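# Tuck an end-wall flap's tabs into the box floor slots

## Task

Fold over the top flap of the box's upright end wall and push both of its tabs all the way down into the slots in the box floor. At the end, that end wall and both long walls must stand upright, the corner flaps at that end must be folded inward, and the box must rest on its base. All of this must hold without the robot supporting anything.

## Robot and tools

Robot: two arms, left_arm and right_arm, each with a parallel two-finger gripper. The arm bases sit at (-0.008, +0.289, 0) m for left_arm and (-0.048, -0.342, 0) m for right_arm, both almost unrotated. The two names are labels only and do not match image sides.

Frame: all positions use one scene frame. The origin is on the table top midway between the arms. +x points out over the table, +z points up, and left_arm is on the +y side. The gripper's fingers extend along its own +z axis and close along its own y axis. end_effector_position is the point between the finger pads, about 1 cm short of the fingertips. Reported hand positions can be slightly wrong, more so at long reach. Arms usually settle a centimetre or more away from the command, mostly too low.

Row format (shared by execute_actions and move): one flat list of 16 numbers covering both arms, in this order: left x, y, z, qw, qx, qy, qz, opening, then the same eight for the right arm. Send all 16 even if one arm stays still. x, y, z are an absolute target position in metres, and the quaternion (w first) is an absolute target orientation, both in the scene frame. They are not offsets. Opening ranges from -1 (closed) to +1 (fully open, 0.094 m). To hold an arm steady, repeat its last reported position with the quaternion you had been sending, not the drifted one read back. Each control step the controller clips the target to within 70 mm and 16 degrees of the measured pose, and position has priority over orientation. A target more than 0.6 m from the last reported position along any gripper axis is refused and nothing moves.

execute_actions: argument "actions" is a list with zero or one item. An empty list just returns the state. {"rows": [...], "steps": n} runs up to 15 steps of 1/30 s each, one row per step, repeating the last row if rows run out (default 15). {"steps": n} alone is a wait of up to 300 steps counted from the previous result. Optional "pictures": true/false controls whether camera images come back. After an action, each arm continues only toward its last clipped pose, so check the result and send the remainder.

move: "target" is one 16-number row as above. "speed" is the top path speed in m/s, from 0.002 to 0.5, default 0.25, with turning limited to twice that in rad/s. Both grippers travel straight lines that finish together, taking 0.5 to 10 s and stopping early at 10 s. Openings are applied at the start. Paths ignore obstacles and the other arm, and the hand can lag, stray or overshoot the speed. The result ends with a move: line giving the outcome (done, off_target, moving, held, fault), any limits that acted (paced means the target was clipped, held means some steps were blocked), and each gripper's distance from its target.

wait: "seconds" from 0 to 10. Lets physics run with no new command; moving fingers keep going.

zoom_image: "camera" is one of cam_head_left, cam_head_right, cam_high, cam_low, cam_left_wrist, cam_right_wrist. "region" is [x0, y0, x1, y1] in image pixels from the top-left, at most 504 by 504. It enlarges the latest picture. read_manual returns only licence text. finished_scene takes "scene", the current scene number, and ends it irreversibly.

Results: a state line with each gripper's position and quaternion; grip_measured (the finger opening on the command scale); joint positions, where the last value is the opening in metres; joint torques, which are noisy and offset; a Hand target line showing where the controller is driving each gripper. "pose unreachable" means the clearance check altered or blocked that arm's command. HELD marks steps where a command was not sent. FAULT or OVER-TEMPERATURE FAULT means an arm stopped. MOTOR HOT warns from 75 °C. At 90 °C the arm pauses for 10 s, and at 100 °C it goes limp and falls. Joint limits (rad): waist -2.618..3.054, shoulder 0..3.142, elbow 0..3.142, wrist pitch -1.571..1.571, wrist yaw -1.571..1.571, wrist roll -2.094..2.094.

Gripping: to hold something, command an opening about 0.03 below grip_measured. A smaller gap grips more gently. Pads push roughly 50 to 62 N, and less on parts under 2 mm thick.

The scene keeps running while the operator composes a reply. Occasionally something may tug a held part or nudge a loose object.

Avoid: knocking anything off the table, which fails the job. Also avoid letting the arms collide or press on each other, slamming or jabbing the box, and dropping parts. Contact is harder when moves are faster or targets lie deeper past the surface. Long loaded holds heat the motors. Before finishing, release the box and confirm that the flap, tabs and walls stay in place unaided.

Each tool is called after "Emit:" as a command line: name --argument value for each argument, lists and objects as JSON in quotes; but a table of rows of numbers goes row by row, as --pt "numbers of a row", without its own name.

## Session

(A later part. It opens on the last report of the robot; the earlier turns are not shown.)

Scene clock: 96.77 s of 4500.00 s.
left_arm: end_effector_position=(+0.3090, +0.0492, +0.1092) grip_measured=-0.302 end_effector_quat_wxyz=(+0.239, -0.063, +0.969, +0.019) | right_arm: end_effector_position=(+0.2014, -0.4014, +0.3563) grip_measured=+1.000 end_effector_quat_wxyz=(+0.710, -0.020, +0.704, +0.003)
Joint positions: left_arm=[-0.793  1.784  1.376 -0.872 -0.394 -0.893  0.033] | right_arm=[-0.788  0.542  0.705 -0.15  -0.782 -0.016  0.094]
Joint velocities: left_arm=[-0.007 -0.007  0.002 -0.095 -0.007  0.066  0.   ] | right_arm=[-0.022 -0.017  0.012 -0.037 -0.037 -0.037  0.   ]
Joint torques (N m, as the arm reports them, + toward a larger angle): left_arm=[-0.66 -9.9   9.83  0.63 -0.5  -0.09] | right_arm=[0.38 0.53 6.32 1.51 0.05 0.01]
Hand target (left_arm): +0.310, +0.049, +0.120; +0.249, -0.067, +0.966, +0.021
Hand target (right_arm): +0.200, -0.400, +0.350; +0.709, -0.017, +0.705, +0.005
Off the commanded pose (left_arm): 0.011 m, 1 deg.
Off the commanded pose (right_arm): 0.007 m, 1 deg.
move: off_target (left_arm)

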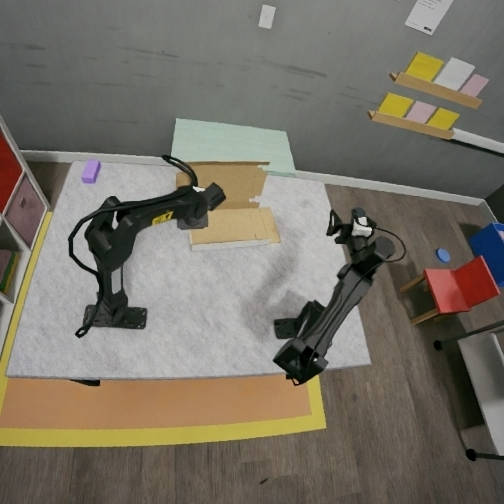

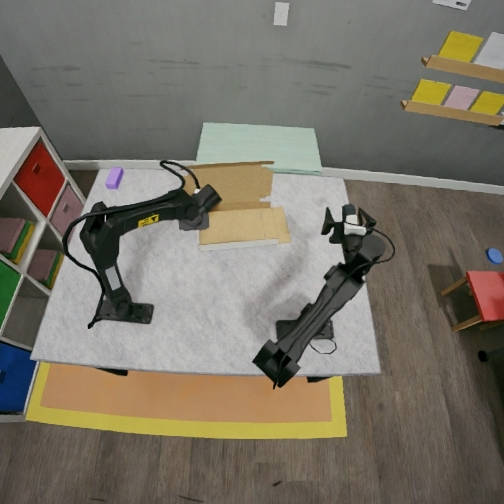

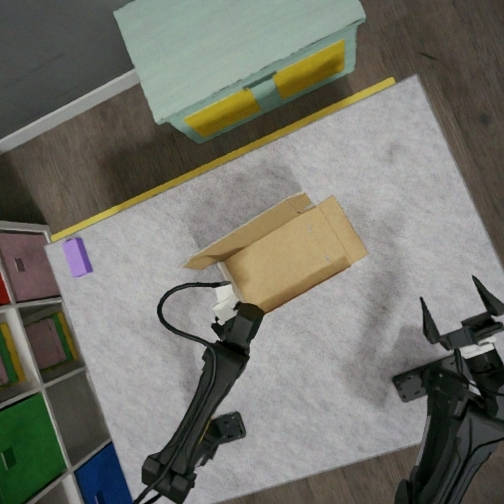

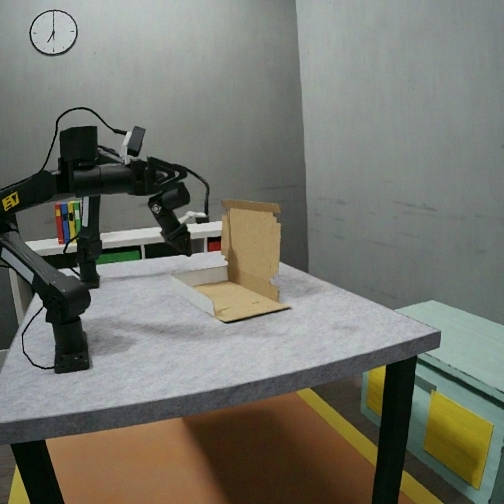

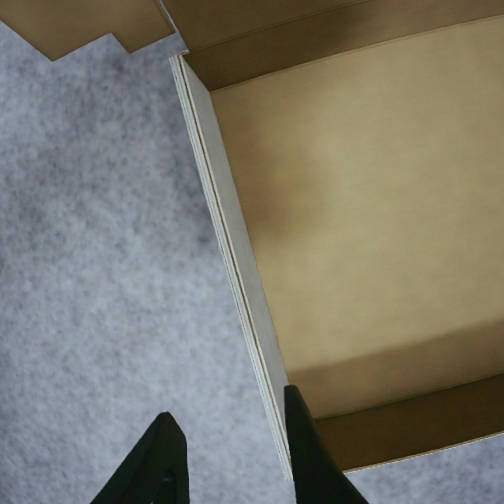

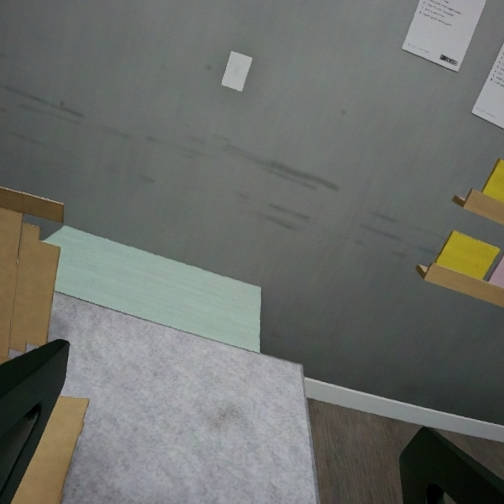

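Emit:
move --target '[0.355,0.058,0.12,0,0.574,0.819,0,0.2,0.2,-0.4,0.35,0.709,-0.017,0.705,0.005,1]' --speed 0.15

Emit:
move --target '[0.355,0.058,0.08,0,0.574,0.819,0,0.2,0.2,-0.4,0.35,0.709,-0.017,0.705,0.005,1]' --speed 0.06

Emit:
zoom_image --camera "cam_low" --region '[150,210,270,330]'

Scene clock: 108.20 s of 4500.00 s.
left_arm: end_effector_position=(+0.3565, +0.0582, +0.1180) grip_measured=+0.198 end_effector_quat_wxyz=(+0.008, +0.572, +0.820, +0.009) | right_arm: end_effector_position=(+0.2014, -0.4014, +0.3563) grip_measured=+1.000 end_effector_quat_wxyz=(+0.710, -0.020, +0.704, +0.003)
Joint positions: left_arm=[-0.545  2.214  2.12  -1.461 -0.018  0.643  0.056] | right_arm=[-0.788  0.542  0.705 -0.15  -0.782 -0.016  0.094]
Joint velocities: left_arm=[-0.002  0.007 -0.012  0.007 -0.066  0.051  0.   ] | right_arm=[ 0.007 -0.007  0.002 -0.022 -0.037 -0.066  0.   ]
Joint torques (N m, as the arm reports them, + toward a larger angle): left_arm=[  0.68 -11.35   9.48   0.23   0.17   0.15] | right_arm=[0.39 0.53 6.32 1.51 0.04 0.01]
Hand target (left_arm): +0.356, +0.058, +0.118; +0.002, +0.573, +0.820, +0.001
Hand target (right_arm): +0.200, -0.400, +0.350; +0.709, -0.017, +0.705, +0.005
Off the commanded pose (left_arm): 0.002 m, 1 deg.
Off the commanded pose (right_arm): 0.007 m, 1 deg.
After step 90, 3.13 s passed at rest.
move: done

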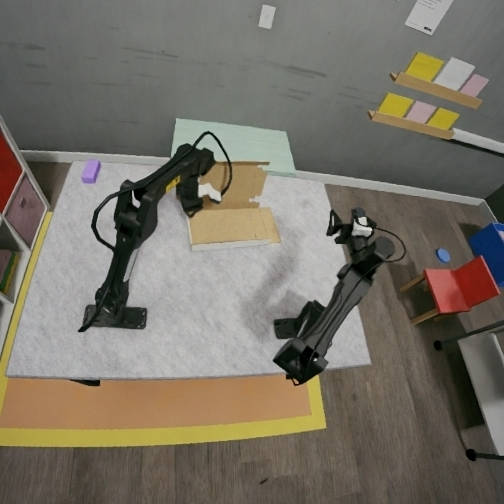

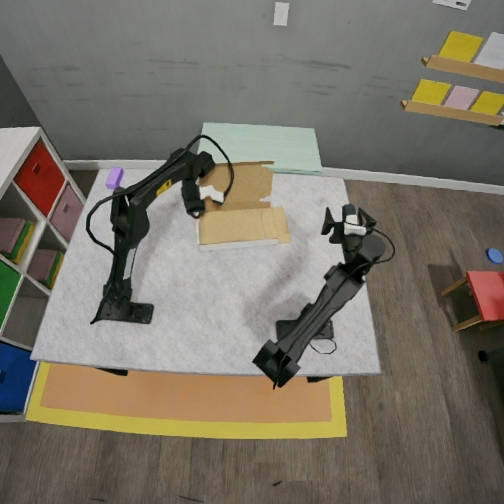

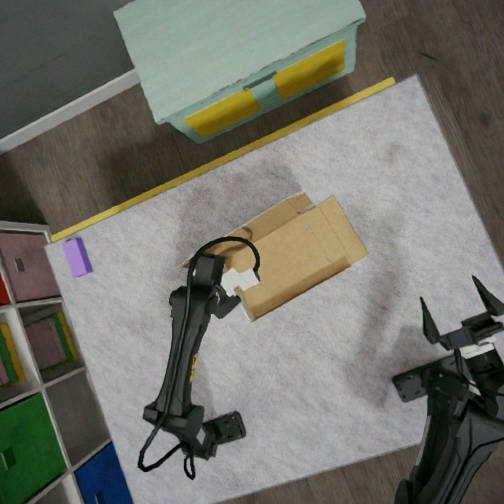

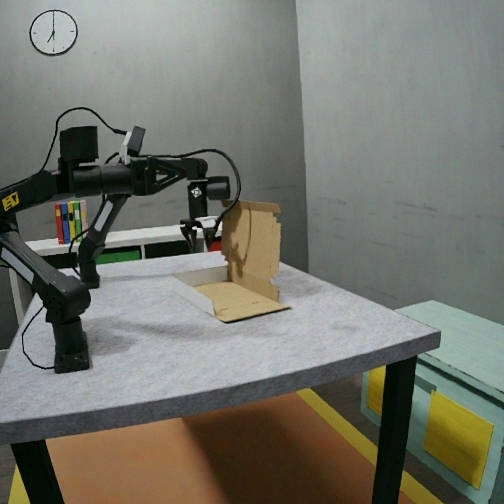

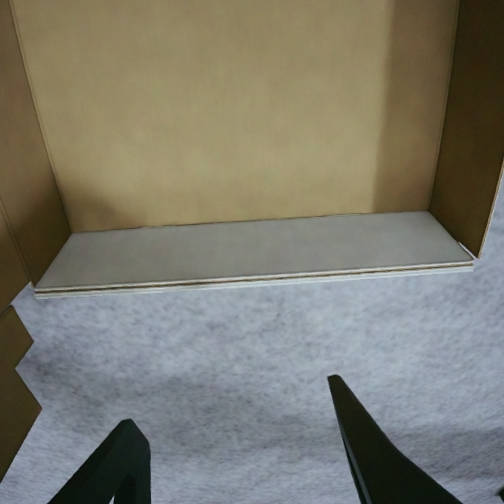

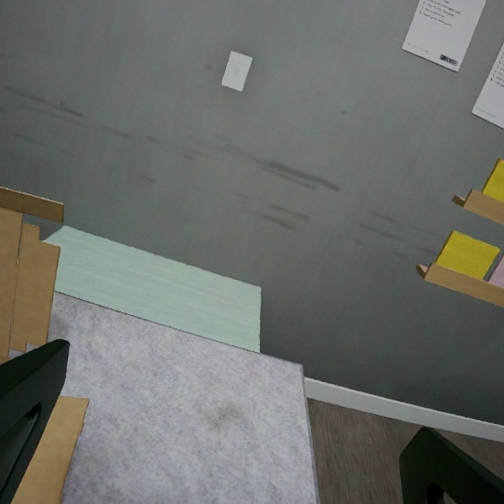

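Scene clock: 109.30 s of 4500.00 s.
left_arm: end_effector_position=(+0.3553, +0.0587, +0.0846) grip_measured=+0.198 end_effector_quat_wxyz=(-0.000, +0.572, +0.820, +0.009) | right_arm: end_effector_position=(+0.2014, -0.4014, +0.3563) grip_measured=+1.000 end_effector_quat_wxyz=(+0.710, -0.020, +0.704, +0.003)
Joint positions: left_arm=[-0.545  2.214  1.987 -1.343 -0.017  0.645  0.056] | right_arm=[-0.788  0.542  0.705 -0.15  -0.782 -0.016  0.094]
Joint velocities: left_arm=[-0.002  0.027 -0.007 -0.022 -0.022 -0.007  0.001] | right_arm=[-0.012 -0.002  0.007 -0.022  0.037  0.022  0.   ]
Joint torques (N m, as the arm reports them, + toward a larger angle): left_arm=[  0.34 -12.63   5.27   0.52   0.19   0.15] | right_arm=[0.39 0.53 6.32 1.51 0.05 0.01]
Hand target (left_arm): +0.355, +0.058, +0.080; -0.000, +0.574, +0.819, +0.000
Hand target (right_arm): +0.200, -0.400, +0.350; +0.709, -0.017, +0.705, +0.005
Off the commanded pose (left_arm): 0.005 m, 1 deg.
Off the commanded pose (right_arm): 0.007 m, 1 deg.
move: done

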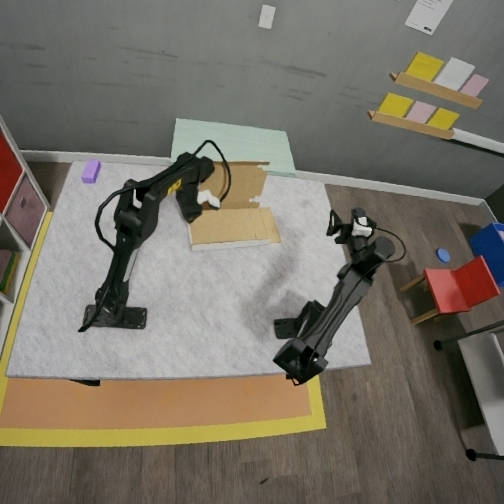

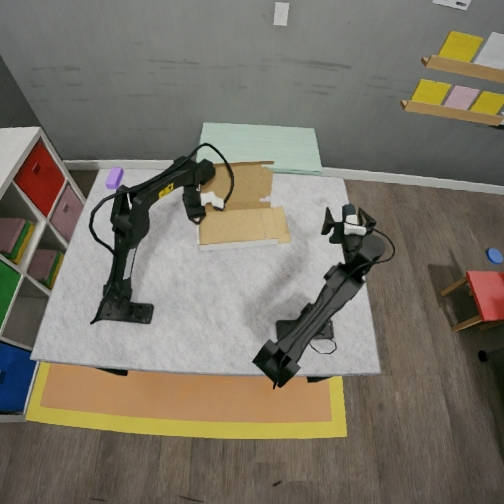

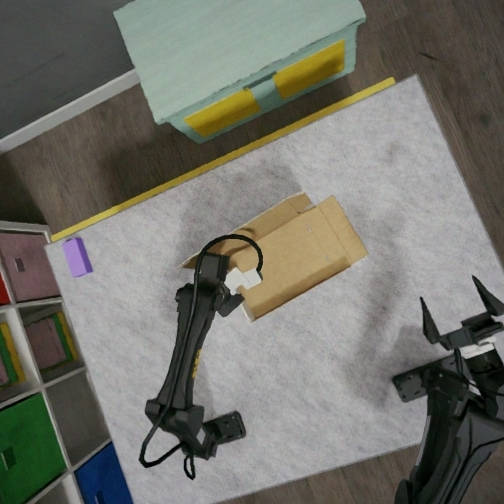

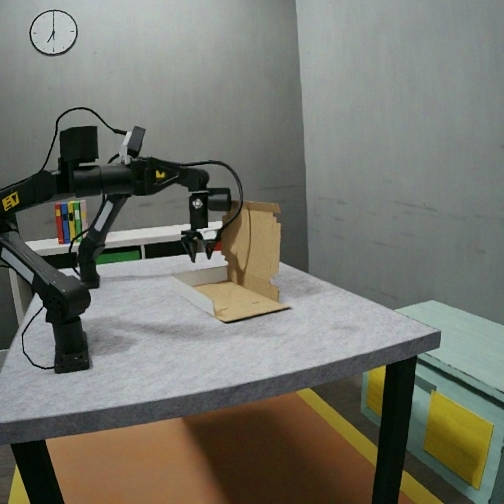

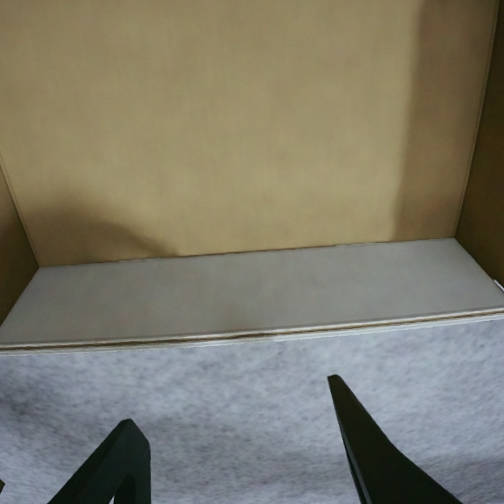

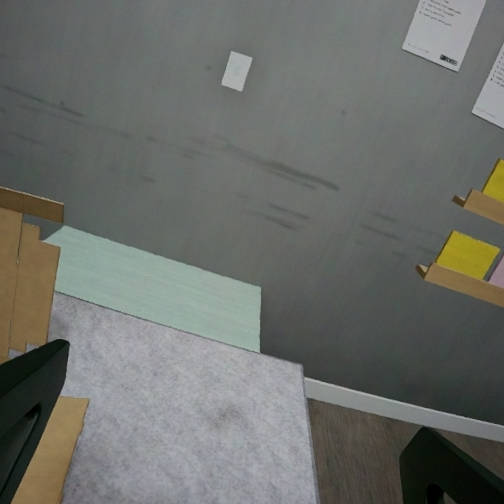

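Region (150, 210, 270, 330) of cam_low's 504x504 image, scaled by 4.200, with more detail than that image has.

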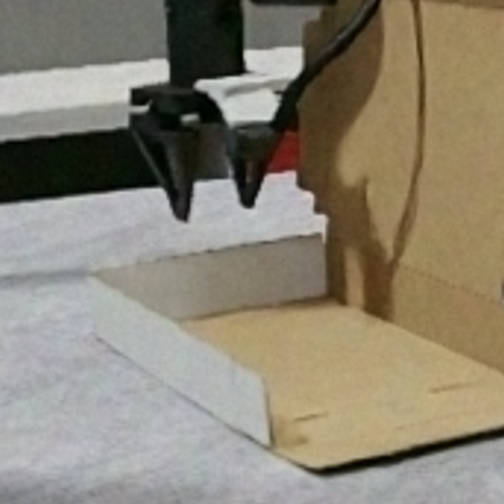

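Emit:
move --target '[0.3,0.1,0.17,0,0.574,0.819,0,0.2,0.2,-0.4,0.35,0.709,-0.017,0.705,0.005,1]' --speed 0.15

Emit:
zoom_image --camera "cam_head_right" --region '[170,150,320,280]'

Scene clock: 114.27 s of 4500.00 s.
left_arm: end_effector_position=(+0.3100, +0.0950, +0.1744) grip_measured=+0.198 end_effector_quat_wxyz=(+0.018, +0.573, +0.819, +0.009) | right_arm: end_effector_position=(+0.2014, -0.4014, +0.3563) grip_measured=+1.000 end_effector_quat_wxyz=(+0.710, -0.020, +0.704, +0.003)
Joint positions: left_arm=[-0.529  1.953  1.949 -1.53  -0.017  0.663  0.056] | right_arm=[-0.788  0.542  0.705 -0.15  -0.782 -0.016  0.094]
Joint velocities: left_arm=[-0.012  0.007  0.002 -0.037 -0.007  0.022  0.001] | right_arm=[-0.002 -0.007 -0.002 -0.081 -0.022 -0.022  0.   ]
Joint torques (N m, as the arm reports them, + toward a larger angle): left_arm=[  0.65 -10.42   5.12   0.24   0.17   0.12] | right_arm=[0.39 0.52 6.32 1.51 0.04 0.01]
Hand target (left_arm): +0.301, +0.100, +0.171; +0.000, +0.574, +0.819, +0.000
Hand target (right_arm): +0.200, -0.400, +0.350; +0.709, -0.017, +0.705, +0.005
Off the commanded pose (left_arm): 0.012 m, 2 deg.
Off the commanded pose (right_arm): 0.007 m, 1 deg.
After step 90, 0.77 s passed at rest.
move: off_target (left_arm)

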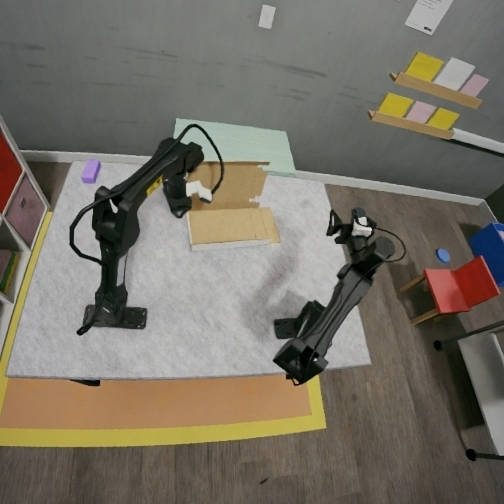

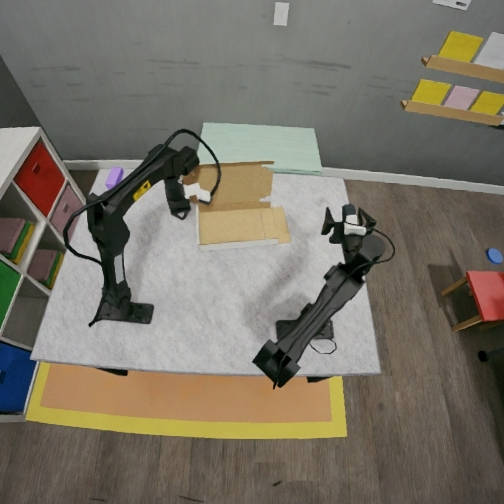

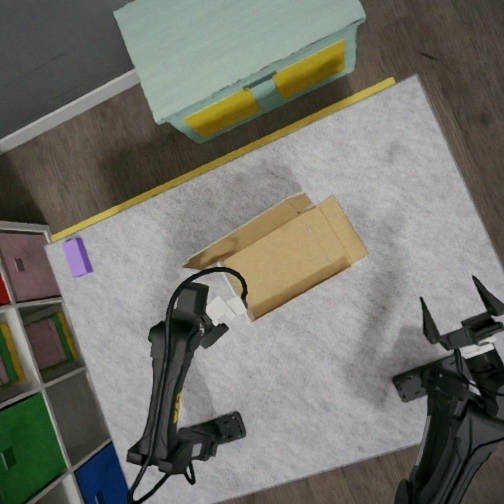

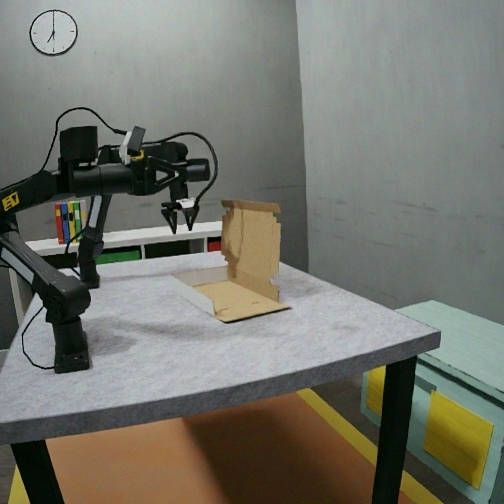

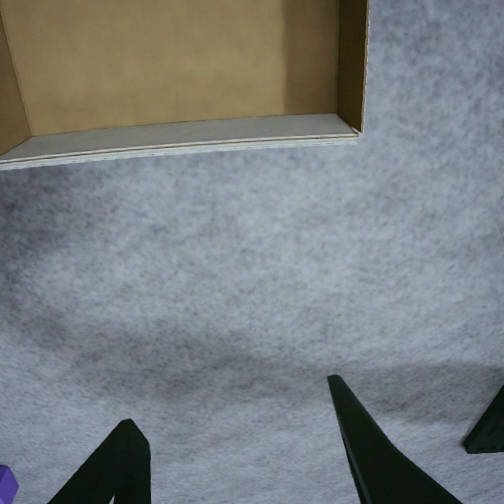

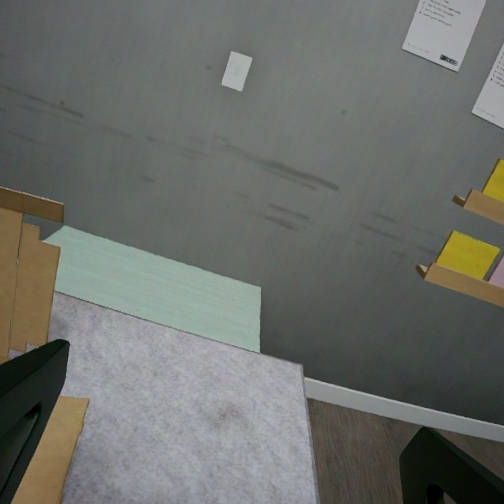

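Region (170, 150, 320, 280) of cam_head_right's 504x504 image, scaled by 3.360, with more detail than that image has; it fills the top 437 rows of this view, and the rest is white.

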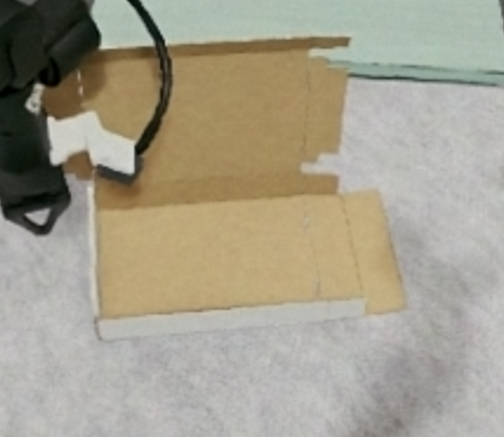

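Emit:
finished_scene --scene 1

The scene is finished: the task was done.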